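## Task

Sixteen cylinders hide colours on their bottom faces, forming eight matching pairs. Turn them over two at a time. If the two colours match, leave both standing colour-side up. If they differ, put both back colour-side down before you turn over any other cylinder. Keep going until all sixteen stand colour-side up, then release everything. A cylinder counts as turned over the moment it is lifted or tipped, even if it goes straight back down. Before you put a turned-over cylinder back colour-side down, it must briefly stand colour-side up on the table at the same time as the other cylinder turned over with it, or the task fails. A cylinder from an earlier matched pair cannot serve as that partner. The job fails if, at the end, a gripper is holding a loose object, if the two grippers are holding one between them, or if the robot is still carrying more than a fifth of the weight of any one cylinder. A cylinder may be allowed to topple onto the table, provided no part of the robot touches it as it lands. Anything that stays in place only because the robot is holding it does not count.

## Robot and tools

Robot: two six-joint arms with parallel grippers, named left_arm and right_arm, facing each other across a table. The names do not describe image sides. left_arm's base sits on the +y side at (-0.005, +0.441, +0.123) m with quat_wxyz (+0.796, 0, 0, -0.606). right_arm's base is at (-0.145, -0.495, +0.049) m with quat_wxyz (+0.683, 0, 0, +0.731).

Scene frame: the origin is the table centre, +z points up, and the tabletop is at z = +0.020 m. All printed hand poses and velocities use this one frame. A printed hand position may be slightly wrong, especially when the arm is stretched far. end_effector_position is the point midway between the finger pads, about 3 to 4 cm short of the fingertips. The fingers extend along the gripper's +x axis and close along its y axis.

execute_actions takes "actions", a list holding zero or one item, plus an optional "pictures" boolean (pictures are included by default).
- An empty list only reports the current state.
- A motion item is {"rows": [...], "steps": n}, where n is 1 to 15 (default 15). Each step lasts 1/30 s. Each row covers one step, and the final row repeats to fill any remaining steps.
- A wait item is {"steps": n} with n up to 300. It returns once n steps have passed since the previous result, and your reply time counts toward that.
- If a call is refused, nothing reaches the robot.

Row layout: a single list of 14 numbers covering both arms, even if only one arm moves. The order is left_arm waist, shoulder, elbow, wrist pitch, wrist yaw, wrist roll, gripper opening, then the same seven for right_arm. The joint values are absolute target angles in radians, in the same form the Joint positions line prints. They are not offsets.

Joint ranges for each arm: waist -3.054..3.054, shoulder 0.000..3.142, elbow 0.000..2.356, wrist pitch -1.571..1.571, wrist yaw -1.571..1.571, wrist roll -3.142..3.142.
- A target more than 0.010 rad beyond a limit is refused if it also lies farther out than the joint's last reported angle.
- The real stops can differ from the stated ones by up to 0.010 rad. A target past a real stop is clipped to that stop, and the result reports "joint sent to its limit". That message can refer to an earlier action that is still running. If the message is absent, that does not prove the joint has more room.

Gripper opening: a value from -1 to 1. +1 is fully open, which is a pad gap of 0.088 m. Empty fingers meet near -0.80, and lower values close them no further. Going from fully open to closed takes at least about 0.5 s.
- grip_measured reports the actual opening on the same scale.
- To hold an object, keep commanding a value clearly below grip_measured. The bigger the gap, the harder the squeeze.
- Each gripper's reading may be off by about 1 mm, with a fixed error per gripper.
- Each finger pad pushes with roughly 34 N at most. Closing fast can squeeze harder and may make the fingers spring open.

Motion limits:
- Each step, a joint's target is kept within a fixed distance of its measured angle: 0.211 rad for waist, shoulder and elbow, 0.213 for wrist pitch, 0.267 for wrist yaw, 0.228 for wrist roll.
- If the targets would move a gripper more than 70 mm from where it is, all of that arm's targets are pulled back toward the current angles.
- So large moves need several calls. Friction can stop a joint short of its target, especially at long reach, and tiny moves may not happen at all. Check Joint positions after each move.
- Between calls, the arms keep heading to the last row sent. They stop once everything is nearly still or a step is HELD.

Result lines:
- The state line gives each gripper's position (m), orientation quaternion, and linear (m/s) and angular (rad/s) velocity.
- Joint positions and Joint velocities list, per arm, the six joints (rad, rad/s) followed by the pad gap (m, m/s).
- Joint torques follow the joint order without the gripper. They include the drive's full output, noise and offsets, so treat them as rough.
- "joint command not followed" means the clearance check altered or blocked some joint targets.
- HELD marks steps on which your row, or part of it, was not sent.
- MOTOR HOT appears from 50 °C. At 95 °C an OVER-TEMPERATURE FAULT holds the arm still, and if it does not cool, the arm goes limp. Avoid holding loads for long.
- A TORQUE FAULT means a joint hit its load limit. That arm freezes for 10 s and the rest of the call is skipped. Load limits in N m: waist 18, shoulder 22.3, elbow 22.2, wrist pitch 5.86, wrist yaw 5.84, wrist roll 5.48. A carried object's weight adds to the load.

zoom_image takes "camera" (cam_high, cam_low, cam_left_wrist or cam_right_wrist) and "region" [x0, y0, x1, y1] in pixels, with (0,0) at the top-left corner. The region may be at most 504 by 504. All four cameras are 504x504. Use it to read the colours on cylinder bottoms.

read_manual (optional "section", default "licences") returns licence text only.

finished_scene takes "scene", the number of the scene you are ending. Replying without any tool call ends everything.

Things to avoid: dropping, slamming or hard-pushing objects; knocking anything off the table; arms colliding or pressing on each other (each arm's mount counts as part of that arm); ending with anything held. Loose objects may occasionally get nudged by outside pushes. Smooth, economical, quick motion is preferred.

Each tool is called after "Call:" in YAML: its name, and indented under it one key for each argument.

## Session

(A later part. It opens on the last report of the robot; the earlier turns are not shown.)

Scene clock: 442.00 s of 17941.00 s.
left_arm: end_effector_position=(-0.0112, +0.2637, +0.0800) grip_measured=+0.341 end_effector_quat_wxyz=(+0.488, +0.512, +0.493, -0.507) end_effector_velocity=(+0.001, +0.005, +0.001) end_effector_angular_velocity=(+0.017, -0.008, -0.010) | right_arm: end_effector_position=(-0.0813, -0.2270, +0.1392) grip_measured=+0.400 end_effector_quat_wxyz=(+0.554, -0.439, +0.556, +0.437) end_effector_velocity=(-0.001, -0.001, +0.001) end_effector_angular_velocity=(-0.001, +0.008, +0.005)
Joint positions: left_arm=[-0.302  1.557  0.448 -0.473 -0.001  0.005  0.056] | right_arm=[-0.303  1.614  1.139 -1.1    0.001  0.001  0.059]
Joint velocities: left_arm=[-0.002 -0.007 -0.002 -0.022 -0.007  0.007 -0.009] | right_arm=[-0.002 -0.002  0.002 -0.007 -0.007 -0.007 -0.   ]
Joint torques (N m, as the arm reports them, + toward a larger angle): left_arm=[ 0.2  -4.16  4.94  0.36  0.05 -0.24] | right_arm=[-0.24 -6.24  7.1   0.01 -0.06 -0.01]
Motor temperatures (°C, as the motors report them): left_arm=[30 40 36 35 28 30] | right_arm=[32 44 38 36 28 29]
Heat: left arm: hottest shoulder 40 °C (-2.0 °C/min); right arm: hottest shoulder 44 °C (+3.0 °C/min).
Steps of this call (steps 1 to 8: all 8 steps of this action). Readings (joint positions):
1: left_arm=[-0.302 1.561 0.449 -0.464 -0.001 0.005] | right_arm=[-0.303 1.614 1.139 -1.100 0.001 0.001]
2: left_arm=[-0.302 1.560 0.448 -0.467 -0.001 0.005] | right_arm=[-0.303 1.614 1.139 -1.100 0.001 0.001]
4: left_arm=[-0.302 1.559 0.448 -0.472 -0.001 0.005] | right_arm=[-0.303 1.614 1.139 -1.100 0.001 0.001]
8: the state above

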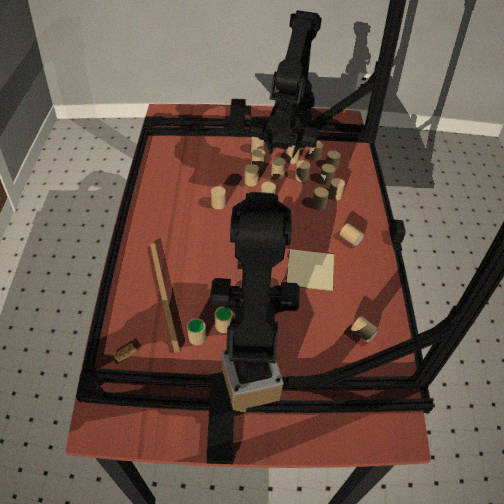

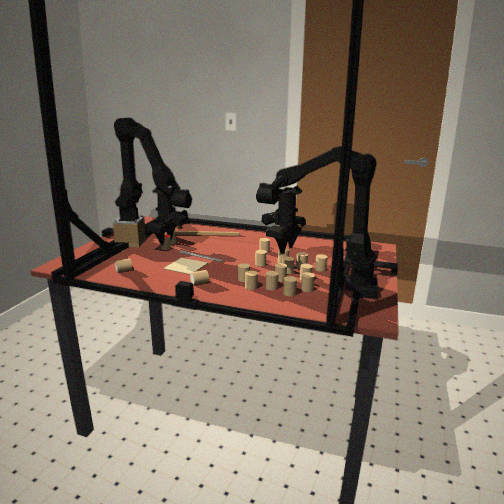

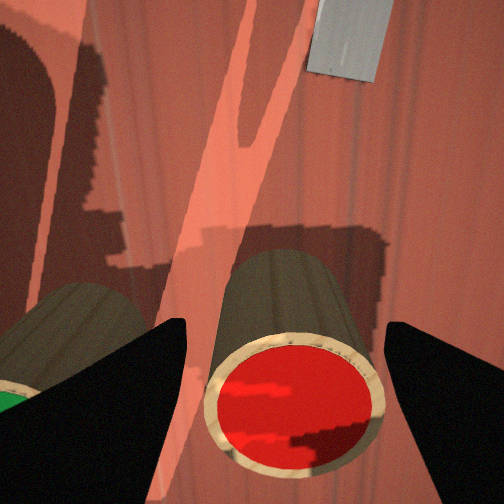

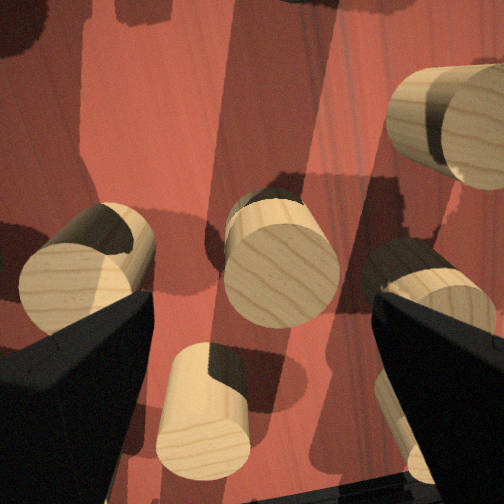

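Call:
execute_actions:
  actions:
    - {"rows":[[-0.3,1.48,0.5,-0.59,0,0,0.35,-0.335,1.61,1.135,-1.1,0,-0.6,0.35],[-0.3,1.48,0.5,-0.59,0,0,0.35,-0.335,1.61,1.135,-1.1,0,-0.6,0.35],[-0.3,1.41,0.55,-0.71,0,0,0.35,-0.335,1.61,1.135,-1.1,0,-0.6,0.35],[-0.3,1.41,0.55,-0.71,0,0,0.35,-0.335,1.61,1.135,-1.1,0,-0.6,0.35],[-0.3,1.3,0.64,-0.85,0,0,0.35,-0.335,1.61,1.135,-1.1,0,-0.6,0.35]],"steps":9}
  pictures: false

Call:
execute_actions:
  actions:
    - {"rows":[[-0.43,1.2,0.55,0.96,0,1.571,0.7,-0.335,1.63,1.09,-1.03,0,-0.6,0.35],[-0.43,1.2,0.55,0.96,0,1.571,0.7,-0.335,1.645,1.05,-0.975,0,-0.6,0.35],[-0.43,1.2,0.55,0.96,0,1.571,0.7,-0.335,1.66,1.01,-0.92,0,-0.6,0.35],[-0.43,1.2,0.55,0.96,0,1.571,0.7,-0.335,1.675,0.98,-0.876,0,-0.6,0.35],[-0.43,1.2,0.55,0.96,0,1.571,0.7,-0.335,1.688,0.962,-0.85,0,-0.6,0.35]],"steps":13}

Call:
execute_actions:
  actions:
    - {"rows":[[-0.43,1.3,0.34,0.96,0,1.571,0.7,-0.335,1.688,0.962,-0.85,0,-0.6,-0.4]],"steps":9}
  pictures: false

Call:
execute_actions:
  actions:
    - {"rows":[[-0.43,1.3,0.34,0.96,0,1.571,0.7,-0.335,1.645,1.05,-0.975,0,-0.6,-0.4],[-0.43,1.3,0.34,0.96,0,1.571,0.7,-0.335,1.645,1.05,-0.975,0,-0.6,-0.4],[-0.43,1.3,0.34,0.96,0,1.571,0.7,-0.335,1.6,1.135,-1.1,0,-0.6,-0.4],[-0.43,1.3,0.34,0.96,0,1.571,0.7,-0.335,1.6,1.135,-1.1,0,-0.6,-0.4],[-0.43,1.3,0.34,0.96,0,1.571,0.7,-0.335,1.55,1.2,-1.18,0,-0.6,-0.4],[-0.43,1.3,0.34,0.96,0,1.571,0.7,-0.335,1.55,1.2,-1.18,0,-0.6,-0.4],[-0.43,1.3,0.34,0.96,0,1.571,0.7,-0.335,1.5,1.2,-1.15,0,0,-0.4],[-0.43,1.3,0.34,0.96,0,1.571,0.7,-0.216,1.15,0.9,0.3,0,0,-0.4]],"steps":15}
  pictures: false

Call:
execute_actions:
  actions:
    - {"rows":[[-0.43,1.3,0.34,0.96,0,1.571,0.7,-0.216,1.27,0.7,0.64,0,0,-0.4]],"steps":13}
  pictures: false

Call:
execute_actions:
  actions:
    - {"rows":[[-0.43,1.42,0.41,1.0,0,1.571,0.7,-0.216,1.39,0.75,0.633,0,0,-0.4]],"steps":9}
  pictures: false

Call:
execute_actions:
  actions:
    - {"rows":[[-0.43,1.51,0.48,1.03,0,1.571,0.7,-0.216,1.39,0.75,0.633,0,0,-0.4],[-0.43,1.51,0.48,1.03,0,1.571,0.7,-0.216,1.39,0.75,0.633,0,0,-0.4],[-0.43,1.57,0.54,1.03,0,1.571,0.7,-0.216,1.39,0.75,0.633,0,0,-0.4],[-0.43,1.57,0.54,1.03,0,1.571,0.7,-0.216,1.39,0.75,0.633,0,0,-0.4],[-0.43,1.63,0.605,1.025,0,1.571,0.7,-0.216,1.39,0.75,0.633,0,0,-0.4],[-0.43,1.63,0.605,1.025,0,1.571,0.7,-0.216,1.39,0.75,0.633,0,0,-0.4],[-0.43,1.695,0.674,1.021,0,1.571,0.7,-0.216,1.39,0.75,0.633,0,0,-0.4],[-0.43,1.695,0.674,1.021,0,1.571,0.7,-0.216,1.39,0.75,0.633,0,0,-0.4],[-0.43,1.76,0.748,1.015,0,1.571,0.7,-0.216,1.39,0.75,0.633,0,0,-0.4]],"steps":14}
  pictures: false

Call:
execute_actions:
  actions:
    - {"rows":[[-0.43,1.76,0.748,1.015,0,1.571,-0.4,-0.216,1.39,0.75,0.633,0,0,-0.4]],"steps":10}
  pictures: false

Call:
execute_actions:
  actions:
    - {"rows":[[-0.43,1.76,0.748,1.015,0,1.571,-0.4,-0.216,1.39,0.75,0.633,0,0,0.7],[-0.43,1.76,0.748,1.015,0,1.571,-0.4,-0.216,1.39,0.75,0.633,0,0,0.7],[-0.43,1.76,0.748,1.015,0,1.571,-0.4,-0.216,1.39,0.75,0.633,0,0,0.7],[-0.43,1.76,0.748,1.015,0,1.571,-0.4,-0.216,1.39,0.75,0.633,0,0,0.7],[-0.43,1.76,0.748,1.015,0,1.571,-0.4,-0.216,1.39,0.75,0.633,0,0,0.7],[-0.43,1.76,0.748,1.015,0,1.571,-0.4,-0.216,1.39,0.75,0.633,0,0,0.7],[-0.43,1.6,0.57,1.03,0,1.571,-0.4,-0.216,1.39,0.75,0.633,0,0,0.7],[-0.43,1.6,0.57,1.03,0,1.571,-0.4,-0.216,1.39,0.75,0.633,0,0,0.7],[-0.43,1.51,0.48,1.03,0,1.571,-0.4,-0.216,1.27,0.63,0.64,0,0,0.7],[-0.43,1.42,0.41,1.0,0,1.571,-0.4,-0.216,1.27,0.63,0.64,0,0,0.7]],"steps":13}
  pictures: false

Call:
execute_actions:
  actions:
    - {"rows":[[-0.7,1.2,0.5,-0.91,0,0,-0.4,-0.216,1.27,0.63,0.64,0,0,0.7]],"steps":15}
  pictures: false

Call:
execute_actions:
  actions:
    - {"rows":[[-0.7,1.3,0.64,-0.91,0,0,-0.4,-0.216,1.27,0.63,0.64,0,0,0.7]],"steps":15}
  pictures: false

Call:
execute_actions:
  actions:
    - {"rows":[[-0.7,1.3,0.64,-0.91,0,0,-0.4,-0.216,1.27,0.63,0.64,0,0,0.7],[-0.7,1.34,0.61,-0.84,0,0,-0.4,-0.216,1.27,0.63,0.64,0,0,0.7],[-0.7,1.375,0.58,-0.775,0,0,-0.4,-0.216,1.27,0.63,0.64,0,0,0.7],[-0.7,1.41,0.55,-0.71,0,0,-0.4,-0.216,1.27,0.63,0.64,0,0,0.7],[-0.7,1.445,0.525,-0.65,0,0,-0.4,-0.216,1.27,0.63,0.64,0,0,0.7],[-0.7,1.48,0.5,-0.59,0,0,-0.4,-0.216,1.27,0.63,0.64,0,0,0.7],[-0.7,1.505,0.482,-0.548,0,0,-0.4,-0.216,1.27,0.63,0.64,0,0,0.7],[-0.7,1.525,0.47,-0.516,0,0,-0.4,-0.216,1.27,0.63,0.64,0,0,0.7],[-0.7,1.541,0.4585,-0.4885,0,0,-0.4,-0.216,1.27,0.63,0.64,0,0,0.7],[-0.7,1.555,0.45,-0.47,0,0,-0.4,-0.216,1.27,0.63,0.64,0,0,0.7],[-0.7,1.568,0.443,-0.452,0,0,-0.4,-0.216,1.27,0.63,0.64,0,0,0.7],[-0.7,1.58,0.437,-0.435,0,0,-0.4,-0.216,1.27,0.63,0.64,0,0,0.7]],"steps":15}
  pictures: false

Call:
execute_actions:
  actions:
    - {"rows":[[-0.7,1.58,0.437,-0.435,0,0,-0.4,-0.216,1.27,0.63,0.64,0,0,0.7],[-0.7,1.58,0.437,-0.435,0,0,-0.4,-0.216,1.27,0.63,0.64,0,0,0.7],[-0.7,1.565,0.445,-0.455,0,0,0.35,-0.216,1.27,0.63,0.64,0,0,0.7]],"steps":10}

Scene clock: 475.90 s of 17941.00 s.
left_arm: end_effector_position=(-0.0118, +0.2434, +0.1555) grip_measured=+0.350 end_effector_quat_wxyz=(+0.509, +0.490, +0.472, -0.528) end_effector_velocity=(+0.001, -0.046, +0.142) end_effector_angular_velocity=(-0.276, -0.012, +0.007) | right_arm: end_effector_position=(-0.0733, -0.2289, +0.1393) grip_measured=+0.352 end_effector_quat_wxyz=(+0.425, -0.565, +0.428, +0.564) end_effector_velocity=(-0.003, -0.001, +0.000) end_effector_angular_velocity=(-0.000, +0.026, +0.737)
Joint positions: left_arm=[-0.302  1.317  0.629 -0.808 -0.001  0.005  0.056] | right_arm=[-0.333  1.614  1.139 -1.1   -0.    -0.542  0.056]
Joint velocities: left_arm=[-0.002 -0.359  0.349 -0.432 -0.022 -0.007  0.   ] | right_arm=[-0.002 -0.002 -0.002 -0.007 -0.022 -0.74  -0.001]
Joint torques (N m, as the arm reports them, + toward a larger angle): left_arm=[ 0.2  -2.31  4.09 -0.05  0.05 -0.22] | right_arm=[-0.24 -7.16  5.64  0.07 -0.06 -0.1 ]
Motor temperatures (°C, as the motors report them): left_arm=[30 40 36 33 28 30] | right_arm=[31 41 39 35 28 29]
Heat: left arm: hottest shoulder 40 °C (+0.0 °C/min); right arm: hottest shoulder 41 °C (-4.0 °C/min).
Steps of this call (steps 1 to 15: the robot went on to your last target; steps 16 to 90: nothing new was sent; then 30.60 s passed at rest; steps 91 to 99: all 9 steps of this action). Readings (joint positions):
91: left_arm=[-0.302 1.546 0.457 -0.503 -0.001 0.005] | right_arm=[-0.306 1.614 1.139 -1.100 0.000 -0.057]
92: left_arm=[-0.302 1.529 0.467 -0.541 -0.001 0.005] | right_arm=[-0.314 1.614 1.139 -1.100 0.000 -0.130]
94: left_arm=[-0.302 1.474 0.502 -0.631 -0.001 0.005] | right_arm=[-0.327 1.614 1.139 -1.100 -0.000 -0.271]
98: left_arm=[-0.302 1.332 0.613 -0.792 -0.001 0.005] | right_arm=[-0.333 1.614 1.139 -1.100 -0.000 -0.514]
99: the state above

Scene clock: 476.33 s of 17941.00 s.
left_arm: end_effector_position=(-0.0575, +0.1109, +0.2439) grip_measured=+0.698 end_effector_quat_wxyz=(+0.456, +0.479, -0.129, -0.739) end_effector_velocity=(-0.043, -0.248, +0.346) end_effector_angular_velocity=(-2.188, -1.307, -1.211) | right_arm: end_effector_position=(-0.0741, -0.2318, +0.0795) grip_measured=+0.350 end_effector_quat_wxyz=(+0.409, -0.576, +0.412, +0.575) end_effector_velocity=(-0.002, +0.001, -0.001) end_effector_angular_velocity=(+0.008, +0.021, -0.010)
Joint positions: left_arm=[-0.427  1.209  0.557  0.02  -0.002  0.89   0.073] | right_arm=[-0.333  1.686  0.964 -0.852 -0.    -0.596  0.056]
Joint velocities: left_arm=[-0.007 -0.007 -0.002  1.956  0.007  2.029  0.001] | right_arm=[-0.002  0.002 -0.002  0.007 -0.022  0.007  0.   ]
Joint torques (N m, as the arm reports them, + toward a larger angle): left_arm=[-0.25 -4.52  6.44  1.98  0.13  0.14] | right_arm=[-0.18 -6.53  5.59  0.06 -0.05 -0.09]
Motor temperatures (°C, as the motors report them): left_arm=[30 40 36 33 28 30] | right_arm=[31 41 39 35 28 29]
Heat: left arm: hottest shoulder 40 °C (+0.0 °C/min); right arm: hottest shoulder 41 °C (-4.0 °C/min).
Steps of this call (steps 1 to 13: all 13 steps of this action). Readings (joint positions):
1: left_arm=[-0.316 1.293 0.621 -0.775 -0.007 0.051] | right_arm=[-0.333 1.614 1.132 -1.084 -0.000 -0.560]
2: left_arm=[-0.352 1.265 0.596 -0.699 -0.007 0.123] | right_arm=[-0.333 1.614 1.116 -1.050 -0.000 -0.572]
4: left_arm=[-0.403 1.229 0.568 -0.573 -0.001 0.265] | right_arm=[-0.333 1.625 1.066 -0.965 -0.000 -0.586]
8: left_arm=[-0.425 1.211 0.558 -0.311 -0.002 0.541] | right_arm=[-0.333 1.679 0.978 -0.879 -0.000 -0.595]
13: the state above

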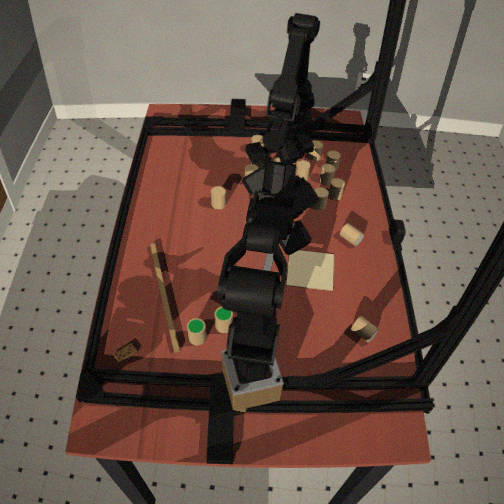

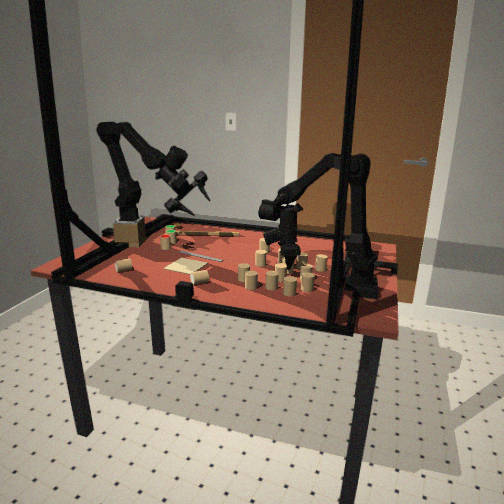

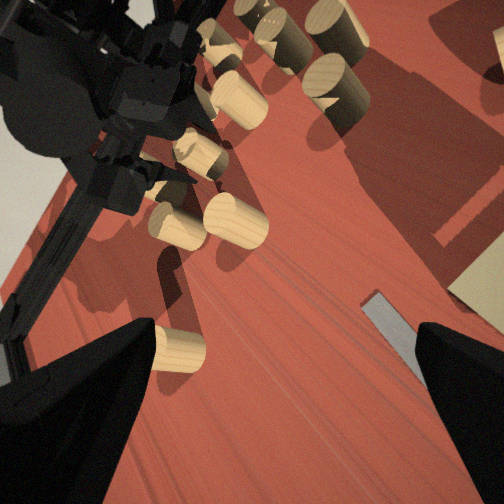

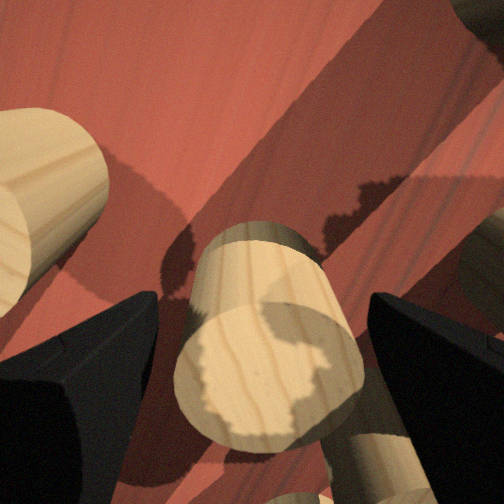

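Scene clock: 476.63 s of 17941.00 s.
left_arm: end_effector_position=(-0.0590, +0.1029, +0.2338) grip_measured=+0.700 end_effector_quat_wxyz=(+0.378, +0.534, -0.416, -0.632) end_effector_velocity=(-0.030, -0.178, +0.464) end_effector_angular_velocity=(-2.356, -0.727, -0.421) | right_arm: end_effector_position=(-0.0741, -0.2316, +0.0795) grip_measured=+0.004 end_effector_quat_wxyz=(+0.409, -0.576, +0.412, +0.576) end_effector_velocity=(+0.001, +0.001, +0.000) end_effector_angular_velocity=(+0.009, +0.005, -0.000)
Joint positions: left_arm=[-0.428  1.307  0.332  0.606 -0.002  1.479  0.073] | right_arm=[-0.333  1.686  0.964 -0.852 -0.001 -0.597  0.039]
Joint velocities: left_arm=[-0.007 -0.032  0.051  2.132 -0.007  1.165  0.   ] | right_arm=[-0.007 -0.002 -0.002  0.007 -0.007 -0.007  0.   ]
Joint torques (N m, as the arm reports them, + toward a larger angle): left_arm=[-0.22 -4.45  7.15  1.95  0.12  0.12] | right_arm=[-0.2  -6.45  5.54  0.19 -0.05 -0.08]
Motor temperatures (°C, as the motors report them): left_arm=[30 40 36 33 28 30] | right_arm=[31 41 39 35 28 29]
Heat: left arm: hottest shoulder 40 °C (+0.0 °C/min); right arm: hottest shoulder 41 °C (-4.1 °C/min).
Steps of this call (steps 1 to 9: all 9 steps of this action). Readings (joint positions):
1: left_arm=[-0.427 1.218 0.528 0.110 -0.002 0.955] | right_arm=[-0.333 1.686 0.963 -0.852 -0.000 -0.597]
2: left_arm=[-0.427 1.227 0.491 0.185 -0.002 1.023] | right_arm=[-0.333 1.686 0.964 -0.852 -0.000 -0.597]
4: left_arm=[-0.427 1.265 0.406 0.291 -0.002 1.163] | right_arm=[-0.333 1.686 0.964 -0.852 -0.001 -0.597]
8: left_arm=[-0.428 1.307 0.332 0.534 -0.002 1.435] | right_arm=[-0.333 1.686 0.964 -0.852 -0.001 -0.597]
9: the state above

Scene clock: 477.13 s of 17941.00 s.
left_arm: end_effector_position=(-0.0614, +0.0878, +0.3132) grip_measured=+0.700 end_effector_quat_wxyz=(+0.459, +0.460, -0.535, -0.540) end_effector_velocity=(+0.000, +0.001, -0.002) end_effector_angular_velocity=(+0.008, +0.006, +0.005) | right_arm: end_effector_position=(-0.0988, -0.1865, +0.2207) grip_measured=+0.004 end_effector_quat_wxyz=(+0.677, -0.297, +0.305, +0.600) end_effector_velocity=(+0.049, +0.310, +0.432) end_effector_angular_velocity=(+2.614, +0.065, -0.565)
Joint positions: left_arm=[-0.428  1.301  0.339  0.956 -0.002  1.566  0.073] | right_arm=[-0.219  1.185  0.911 -0.604 -0.002 -0.058  0.039]
Joint velocities: left_arm=[-0.002 -0.002 -0.002 -0.007 -0.007 -0.007  0.   ] | right_arm=[-0.002 -0.501 -0.012  2.088  0.007  0.725 -0.003]
Joint torques (N m, as the arm reports them, + toward a larger angle): left_arm=[-0.21 -3.71  6.69  2.23  0.1   0.06] | right_arm=[ 0.12 -4.52  6.44  1.09  0.04  0.16]
Motor temperatures (°C, as the motors report them): left_arm=[30 40 36 34 28 30] | right_arm=[32 41 39 35 28 29]
Heat: left arm: hottest shoulder 40 °C (+0.0 °C/min); right arm: hottest shoulder 41 °C (-4.0 °C/min).
Steps of this call (steps 1 to 15: all 15 steps of this action). Readings (joint positions):
1: left_arm=[-0.428 1.306 0.335 0.674 -0.002 1.508] | right_arm=[-0.333 1.685 0.975 -0.877 -0.001 -0.597]
2: left_arm=[-0.428 1.305 0.336 0.740 -0.002 1.527] | right_arm=[-0.333 1.683 0.992 -0.917 -0.001 -0.597]
4: left_arm=[-0.428 1.304 0.337 0.859 -0.002 1.548] | right_arm=[-0.333 1.661 1.050 -1.016 -0.001 -0.597]
8: left_arm=[-0.428 1.301 0.339 0.938 -0.002 1.562] | right_arm=[-0.323 1.534 1.130 -1.060 0.006 -0.472]
15: the state above

Scene clock: 477.57 s of 17941.00 s.
left_arm: end_effector_position=(-0.0614, +0.0878, +0.3136) grip_measured=+0.700 end_effector_quat_wxyz=(+0.460, +0.460, -0.535, -0.540) end_effector_velocity=(-0.001, +0.001, -0.002) end_effector_angular_velocity=(+0.004, +0.007, +0.000) | right_arm: end_effector_position=(-0.0877, -0.1125, +0.2465) grip_measured=+0.005 end_effector_quat_wxyz=(+0.746, -0.112, +0.128, +0.643) end_effector_velocity=(+0.019, +0.143, +0.407) end_effector_angular_velocity=(+1.953, -0.296, +0.021)
Joint positions: left_arm=[-0.428  1.301  0.339  0.958 -0.002  1.566  0.073] | right_arm=[-0.219  1.28   0.692  0.246 -0.002 -0.003  0.039]
Joint velocities: left_arm=[-0.007  0.002 -0.007  0.007 -0.007 -0.007 -0.   ] | right_arm=[-0.002 -0.002  0.002  1.971 -0.022 -0.007  0.   ]
Joint torques (N m, as the arm reports them, + toward a larger angle): left_arm=[-0.22 -3.73  6.66  2.16  0.1   0.09] | right_arm=[ 0.13 -6.42  8.33  1.56  0.04  0.13]
Motor temperatures (°C, as the motors report them): left_arm=[30 40 36 34 28 30] | right_arm=[32 41 39 35 28 29]
Heat: left arm: hottest shoulder 40 °C (+0.0 °C/min); right arm: hottest shoulder 41 °C (-4.0 °C/min).
Steps of this call (steps 1 to 13: all 13 steps of this action). Readings (joint positions):
1: left_arm=[-0.428 1.301 0.339 0.957 -0.002 1.566] | right_arm=[-0.219 1.183 0.890 -0.521 -0.002 -0.041]
2: left_arm=[-0.428 1.301 0.339 0.958 -0.002 1.566] | right_arm=[-0.219 1.186 0.860 -0.445 -0.002 -0.028]
4: left_arm=[-0.428 1.301 0.339 0.958 -0.002 1.566] | right_arm=[-0.219 1.222 0.781 -0.329 -0.002 -0.014]
8: left_arm=[-0.428 1.301 0.339 0.958 -0.002 1.566] | right_arm=[-0.219 1.282 0.687 -0.091 -0.002 -0.005]
13: the state above

Scene clock: 477.87 s of 17941.00 s.
left_arm: end_effector_position=(-0.0646, +0.0680, +0.3079) grip_measured=+0.700 end_effector_quat_wxyz=(+0.456, +0.463, -0.532, -0.542) end_effector_velocity=(-0.003, -0.006, +0.013) end_effector_angular_velocity=(-0.038, +0.028, -0.009) | right_arm: end_effector_position=(-0.0830, -0.0801, +0.3088) grip_measured=+0.004 end_effector_quat_wxyz=(+0.757, -0.009, +0.008, +0.653) end_effector_velocity=(+0.000, +0.003, +0.032) end_effector_angular_velocity=(+0.163, -0.017, +0.005)
Joint positions: left_arm=[-0.428  1.413  0.4    0.997 -0.002  1.566  0.073] | right_arm=[-0.218  1.377  0.739  0.614 -0.002 -0.003  0.039]
Joint velocities: left_arm=[-0.002  0.012  0.032  0.022  0.007 -0.022 -0.   ] | right_arm=[-0.002  0.017 -0.002  0.183 -0.007  0.007 -0.   ]
Joint torques (N m, as the arm reports them, + toward a larger angle): left_arm=[-0.17 -3.69  7.33  2.16  0.1   0.09] | right_arm=[ 0.15 -4.64  8.5   1.62  0.04  0.1 ]
Motor temperatures (°C, as the motors report them): left_arm=[30 40 36 34 28 30] | right_arm=[32 41 39 35 28 29]
Heat: left arm: hottest shoulder 40 °C (+0.0 °C/min); right arm: hottest shoulder 41 °C (-4.0 °C/min).
Steps of this call (steps 1 to 9: all 9 steps of this action). Readings (joint positions):
1: left_arm=[-0.428 1.321 0.348 0.971 -0.002 1.566] | right_arm=[-0.219 1.293 0.699 0.309 -0.002 -0.003]
2: left_arm=[-0.428 1.350 0.366 0.982 -0.002 1.566] | right_arm=[-0.219 1.315 0.713 0.379 -0.002 -0.003]
4: left_arm=[-0.428 1.393 0.392 0.988 -0.002 1.566] | right_arm=[-0.219 1.357 0.734 0.504 -0.002 -0.003]
8: left_arm=[-0.428 1.412 0.399 0.996 -0.002 1.566] | right_arm=[-0.218 1.376 0.739 0.606 -0.002 -0.003]
9: the state above

Scene clock: 478.33 s of 17941.00 s.
left_arm: end_effector_position=(-0.0785, -0.0182, +0.3102) grip_measured=+0.700 end_effector_quat_wxyz=(+0.461, +0.458, -0.536, -0.539) end_effector_velocity=(-0.006, -0.026, -0.014) end_effector_angular_velocity=(+0.030, -0.012, -0.010) | right_arm: end_effector_position=(-0.0828, -0.0793, +0.3105) grip_measured=+0.004 end_effector_quat_wxyz=(+0.757, -0.005, +0.004, +0.653) end_effector_velocity=(-0.002, -0.000, -0.002) end_effector_angular_velocity=(-0.006, +0.009, +0.019)
Joint positions: left_arm=[-0.428  1.747  0.731  1.016 -0.002  1.566  0.073] | right_arm=[-0.218  1.381  0.739  0.63  -0.002 -0.003  0.039]
Joint velocities: left_arm=[-0.002  0.11   0.1   -0.022  0.007  0.007  0.   ] | right_arm=[-0.002 -0.002 -0.002 -0.007 -0.022  0.007 -0.   ]
Joint torques (N m, as the arm reports them, + toward a larger angle): left_arm=[-0.17 -5.98  7.38  1.99  0.1   0.09] | right_arm=[ 0.12 -4.99  8.43  1.65  0.05  0.11]
Motor temperatures (°C, as the motors report them): left_arm=[30 40 36 34 28 30] | right_arm=[32 41 39 35 28 29]
Heat: left arm: hottest shoulder 40 °C (+0.0 °C/min); right arm: hottest shoulder 41 °C (-4.0 °C/min).
Steps of this call (steps 1 to 14: all 14 steps of this action). Readings (joint positions):
1: left_arm=[-0.428 1.428 0.411 1.005 -0.002 1.566] | right_arm=[-0.218 1.377 0.739 0.619 -0.002 -0.003]
2: left_arm=[-0.428 1.451 0.431 1.015 -0.002 1.566] | right_arm=[-0.218 1.378 0.739 0.622 -0.002 -0.003]
4: left_arm=[-0.428 1.511 0.485 1.021 -0.002 1.566] | right_arm=[-0.218 1.380 0.739 0.626 -0.002 -0.003]
8: left_arm=[-0.428 1.634 0.610 1.022 -0.002 1.566] | right_arm=[-0.218 1.381 0.739 0.629 -0.002 -0.003]
14: the state above

Scene clock: 478.67 s of 17941.00 s.
left_arm: end_effector_position=(-0.0788, -0.0200, +0.3108) grip_measured=+0.027 end_effector_quat_wxyz=(+0.461, +0.458, -0.537, -0.538) end_effector_velocity=(+0.002, +0.000, -0.001) end_effector_angular_velocity=(+0.006, -0.008, +0.020) | right_arm: end_effector_position=(-0.0828, -0.0793, +0.3108) grip_measured=+0.004 end_effector_quat_wxyz=(+0.757, -0.005, +0.003, +0.653) end_effector_velocity=(+0.002, -0.001, -0.002) end_effector_angular_velocity=(-0.006, +0.008, -0.010)
Joint positions: left_arm=[-0.428  1.752  0.739  1.015 -0.002  1.566  0.04 ] | right_arm=[-0.218  1.381  0.739  0.631 -0.002 -0.003  0.039]
Joint velocities: left_arm=[-0.002 -0.002 -0.002 -0.007 -0.022  0.007 -0.   ] | right_arm=[-0.002 -0.002 -0.002 -0.007  0.007  0.007 -0.001]
Joint torques (N m, as the arm reports them, + toward a larger angle): left_arm=[-0.16 -5.67  7.44  2.03  0.1   0.08] | right_arm=[ 0.16 -5.03  8.51  1.55  0.04  0.12]
Motor temperatures (°C, as the motors report them): left_arm=[30 40 36 34 28 30] | right_arm=[32 41 39 35 28 29]
Heat: left arm: hottest shoulder 40 °C (+0.0 °C/min); right arm: hottest shoulder 41 °C (-4.1 °C/min).
Steps of this call (steps 1 to 10: all 10 steps of this action). Readings (joint positions):
1: left_arm=[-0.428 1.749 0.734 1.016 -0.002 1.566] | right_arm=[-0.218 1.381 0.739 0.630 -0.002 -0.003]
2: left_arm=[-0.428 1.750 0.736 1.016 -0.002 1.566] | right_arm=[-0.218 1.381 0.739 0.630 -0.002 -0.003]
4: left_arm=[-0.428 1.752 0.738 1.016 -0.002 1.566] | right_arm=[-0.218 1.381 0.739 0.630 -0.002 -0.003]
8: left_arm=[-0.428 1.752 0.739 1.015 -0.002 1.566] | right_arm=[-0.218 1.381 0.739 0.631 -0.002 -0.003]
10: the state above

Scene clock: 479.10 s of 17941.00 s.
left_arm: end_effector_position=(-0.0666, +0.0562, +0.3094) grip_measured=+0.026 end_effector_quat_wxyz=(+0.457, +0.461, -0.534, -0.541) end_effector_velocity=(+0.023, +0.133, +0.046) end_effector_angular_velocity=(-0.141, +0.030, +0.010) | right_arm: end_effector_position=(-0.0863, -0.1019, +0.3069) grip_measured=+0.695 end_effector_quat_wxyz=(+0.757, -0.002, +0.001, +0.653) end_effector_velocity=(-0.010, -0.051, +0.005) end_effector_angular_velocity=(+0.047, -0.029, +0.020)
Joint positions: left_arm=[-0.428  1.463  0.443  1.008 -0.002  1.566  0.04 ] | right_arm=[-0.218  1.292  0.65   0.637 -0.002 -0.003  0.073]
Joint velocities: left_arm=[ 0.002 -0.637 -0.457 -0.037 -0.007 -0.007 -0.   ] | right_arm=[-0.002 -0.222 -0.178  0.007 -0.022 -0.022  0.001]
Joint torques (N m, as the arm reports them, + toward a larger angle): left_arm=[-0.2  -4.01  6.63  1.84  0.1   0.09] | right_arm=[ 0.12 -5.91  6.68  1.57  0.07  0.1 ]
Motor temperatures (°C, as the motors report them): left_arm=[30 40 36 34 28 30] | right_arm=[32 41 39 35 28 29]
Heat: left arm: hottest shoulder 40 °C (+0.0 °C/min); right arm: hottest shoulder 41 °C (-4.0 °C/min).
Steps of this call (steps 1 to 13: all 13 steps of this action). Readings (joint positions):
1: left_arm=[-0.428 1.752 0.739 1.015 -0.002 1.566] | right_arm=[-0.218 1.381 0.739 0.631 -0.002 -0.003]
2: left_arm=[-0.428 1.752 0.739 1.015 -0.002 1.566] | right_arm=[-0.218 1.381 0.739 0.631 -0.002 -0.003]
4: left_arm=[-0.428 1.752 0.739 1.015 -0.002 1.566] | right_arm=[-0.218 1.381 0.739 0.631 -0.002 -0.003]
8: left_arm=[-0.428 1.696 0.668 1.016 -0.002 1.566] | right_arm=[-0.218 1.381 0.739 0.631 -0.002 -0.003]
13: the state above

Scene clock: 479.60 s of 17941.00 s.
left_arm: end_effector_position=(-0.1415, +0.1430, +0.2322) grip_measured=+0.026 end_effector_quat_wxyz=(+0.416, +0.398, -0.070, -0.815) end_effector_velocity=(+0.109, +0.238, -0.358) end_effector_angular_velocity=(+2.557, +0.701, +1.259) | right_arm: end_effector_position=(-0.0867, -0.1047, +0.3064) grip_measured=+0.700 end_effector_quat_wxyz=(+0.757, -0.002, +0.000, +0.653) end_effector_velocity=(-0.002, -0.000, -0.002) end_effector_angular_velocity=(-0.013, -0.035, +0.010)
Joint positions: left_arm=[-0.697  1.203  0.502  0.071  0.004  0.586  0.04 ] | right_arm=[-0.218  1.281  0.64   0.638 -0.002 -0.003  0.073]
Joint velocities: left_arm=[-0.007 -0.002 -0.002 -2.029 -0.022 -2.117 -0.001] | right_arm=[ 0.002 -0.002 -0.002 -0.007 -0.007 -0.037 -0.   ]
Joint torques (N m, as the arm reports them, + toward a larger angle): left_arm=[-0.36 -3.92  6.97  1.71 -0.06 -0.26] | right_arm=[ 0.16 -6.48  6.34  1.55  0.04  0.09]
Motor temperatures (°C, as the motors report them): left_arm=[30 40 36 34 28 30] | right_arm=[32 41 39 35 28 29]
Heat: left arm: hottest shoulder 40 °C (+0.0 °C/min); right arm: hottest shoulder 41 °C (-4.0 °C/min).
Steps of this call (steps 1 to 15: all 15 steps of this action). Readings (joint positions):
1: left_arm=[-0.446 1.426 0.444 0.957 -0.016 1.525] | right_arm=[-0.218 1.287 0.647 0.638 -0.002 -0.003]
2: left_arm=[-0.491 1.386 0.450 0.893 -0.017 1.472] | right_arm=[-0.218 1.284 0.645 0.638 -0.002 -0.003]
4: left_arm=[-0.595 1.302 0.469 0.787 -0.006 1.351] | right_arm=[-0.218 1.282 0.642 0.638 -0.002 -0.003]
8: left_arm=[-0.693 1.206 0.502 0.540 0.004 1.071] | right_arm=[-0.218 1.281 0.640 0.638 -0.002 -0.003]
15: the state above

Scene clock: 480.10 s of 17941.00 s.
left_arm: end_effector_position=(-0.0840, +0.2698, +0.1587) grip_measured=+0.025 end_effector_quat_wxyz=(+0.387, +0.583, +0.372, -0.610) end_effector_velocity=(+0.057, +0.124, -0.008) end_effector_angular_velocity=(+0.578, -0.269, +0.064) | right_arm: end_effector_position=(-0.0867, -0.1047, +0.3064) grip_measured=+0.700 end_effector_quat_wxyz=(+0.757, -0.002, +0.000, +0.653) end_effector_velocity=(-0.000, -0.000, -0.003) end_effector_angular_velocity=(-0.016, +0.010, +0.005)
Joint positions: left_arm=[-0.698  1.298  0.631 -0.86   0.004  0.009  0.04 ] | right_arm=[-0.218  1.281  0.64   0.638 -0.002 -0.003  0.073]
Joint velocities: left_arm=[-0.002  0.017  0.002 -0.623 -0.007 -0.066 -0.   ] | right_arm=[-0.002 -0.002  0.002 -0.022 -0.007  0.007 -0.   ]
Joint torques (N m, as the arm reports them, + toward a larger angle): left_arm=[-0.21 -3.08  7.11  0.95 -0.09 -0.24] | right_arm=[ 0.2  -6.46  6.29  1.58  0.05  0.13]
Motor temperatures (°C, as the motors report them): left_arm=[30 40 36 34 28 30] | right_arm=[32 41 39 35 28 29]
Heat: left arm: hottest shoulder 40 °C (+0.0 °C/min); right arm: hottest shoulder 41 °C (-4.0 °C/min).
Steps of this call (steps 1 to 15: all 15 steps of this action). Readings (joint positions):
1: left_arm=[-0.697 1.218 0.521 -0.009 0.004 0.517] | right_arm=[-0.218 1.281 0.640 0.638 -0.002 -0.003]
2: left_arm=[-0.697 1.245 0.549 -0.075 0.004 0.448] | right_arm=[-0.218 1.281 0.640 0.638 -0.002 -0.003]
4: left_arm=[-0.697 1.283 0.600 -0.197 0.004 0.308] | right_arm=[-0.218 1.281 0.640 0.638 -0.002 -0.003]
8: left_arm=[-0.698 1.291 0.630 -0.457 0.004 0.078] | right_arm=[-0.218 1.281 0.640 0.638 -0.002 -0.003]
15: the state above

Scene clock: 480.60 s of 17941.00 s.
left_arm: end_effector_position=(-0.0793, +0.2802, +0.0784) grip_measured=+0.024 end_effector_quat_wxyz=(+0.377, +0.599, +0.385, -0.592) end_effector_velocity=(+0.008, +0.014, -0.006) end_effector_angular_velocity=(+0.033, -0.039, -0.000) | right_arm: end_effector_position=(-0.0867, -0.1047, +0.3065) grip_measured=+0.700 end_effector_quat_wxyz=(+0.757, -0.002, +0.000, +0.653) end_effector_velocity=(+0.002, -0.001, +0.001) end_effector_angular_velocity=(+0.004, -0.023, -0.010)
Joint positions: left_arm=[-0.698  1.565  0.446 -0.466  0.004  0.005  0.04 ] | right_arm=[-0.218  1.28   0.64   0.638 -0.002 -0.003  0.073]
Joint velocities: left_arm=[-0.007  0.007 -0.032 -0.007 -0.022 -0.007  0.   ] | right_arm=[-0.002 -0.002 -0.002  0.007  0.007 -0.022 -0.   ]
Joint torques (N m, as the arm reports them, + toward a larger angle): left_arm=[-0.22 -2.34  3.37  1.75 -0.08 -0.24] | right_arm=[ 0.17 -6.46  6.3   1.56  0.05  0.12]
Motor temperatures (°C, as the motors report them): left_arm=[30 40 36 34 28 30] | right_arm=[32 41 39 35 28 29]
Heat: left arm: hottest shoulder 40 °C (+0.0 °C/min); right arm: hottest shoulder 41 °C (-4.0 °C/min).
Steps of this call (steps 1 to 15: all 15 steps of this action). Readings (joint positions):
1: left_arm=[-0.698 1.298 0.631 -0.874 0.004 0.008] | right_arm=[-0.218 1.281 0.640 0.638 -0.002 -0.003]
2: left_arm=[-0.698 1.303 0.629 -0.873 0.004 0.007] | right_arm=[-0.218 1.281 0.640 0.638 -0.002 -0.003]
4: left_arm=[-0.698 1.338 0.607 -0.799 0.004 0.006] | right_arm=[-0.218 1.280 0.640 0.638 -0.002 -0.003]
8: left_arm=[-0.698 1.464 0.518 -0.612 0.004 0.006] | right_arm=[-0.218 1.280 0.640 0.638 -0.002 -0.003]
15: the state above

Scene clock: 480.93 s of 17941.00 s.
left_arm: end_effector_position=(-0.0800, +0.2780, +0.0783) grip_measured=+0.342 end_effector_quat_wxyz=(+0.380, +0.596, +0.382, -0.596) end_effector_velocity=(+0.004, +0.007, +0.001) end_effector_angular_velocity=(+0.026, -0.020, -0.010) | right_arm: end_effector_position=(-0.0867, -0.1047, +0.3065) grip_measured=+0.700 end_effector_quat_wxyz=(+0.757, -0.002, +0.000, +0.653) end_effector_velocity=(+0.002, -0.001, +0.002) end_effector_angular_velocity=(+0.001, -0.008, +0.000)
Joint positions: left_arm=[-0.698  1.565  0.445 -0.453  0.002  0.005  0.056] | right_arm=[-0.218  1.28   0.64   0.638 -0.002 -0.003  0.073]
Joint velocities: left_arm=[-0.002 -0.007 -0.002 -0.037 -0.007  0.007 -0.01 ] | right_arm=[-0.007 -0.007  0.002 -0.007 -0.007 -0.007 -0.   ]
Joint torques (N m, as the arm reports them, + toward a larger angle): left_arm=[-0.21 -3.55  4.29  0.44 -0.04 -0.23] | right_arm=[ 0.15 -6.41  6.28  1.56  0.04  0.1 ]
Motor temperatures (°C, as the motors report them): left_arm=[30 40 36 34 28 30] | right_arm=[32 41 39 35 28 29]
Heat: left arm: hottest shoulder 40 °C (+0.0 °C/min); right arm: hottest shoulder 41 °C (-4.0 °C/min).
Steps of this call (steps 1 to 10: all 10 steps of this action). Readings (joint positions):
1: left_arm=[-0.698 1.565 0.446 -0.465 0.003 0.005] | right_arm=[-0.218 1.280 0.640 0.638 -0.002 -0.003]
2: left_arm=[-0.698 1.565 0.446 -0.462 0.002 0.005] | right_arm=[-0.218 1.280 0.640 0.638 -0.002 -0.003]
4: left_arm=[-0.698 1.564 0.445 -0.460 0.002 0.005] | right_arm=[-0.218 1.280 0.640 0.638 -0.002 -0.003]
8: left_arm=[-0.698 1.565 0.445 -0.453 0.002 0.005] | right_arm=[-0.218 1.280 0.640 0.638 -0.002 -0.003]
10: the state above

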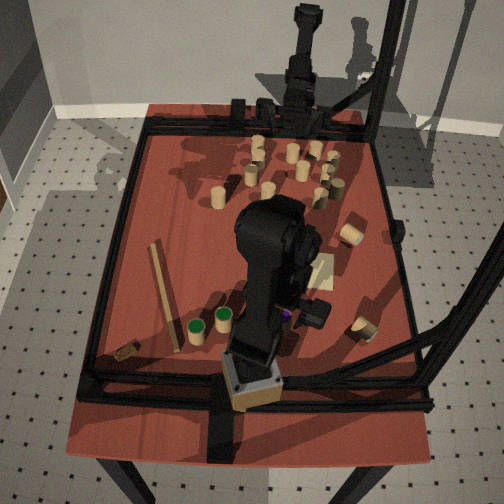

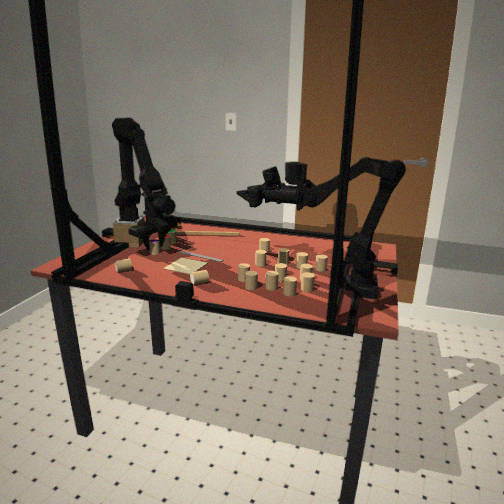

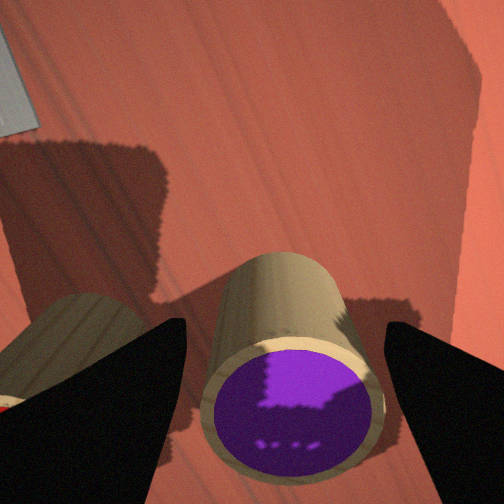

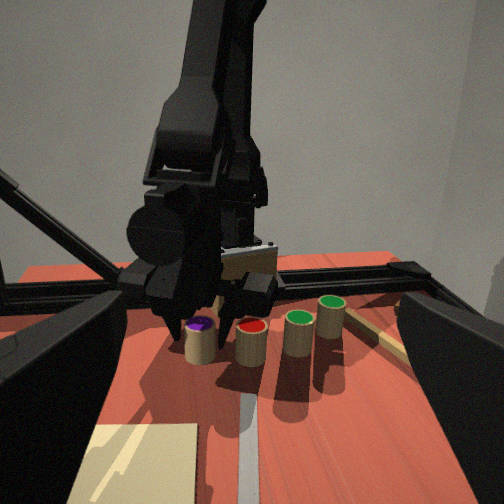

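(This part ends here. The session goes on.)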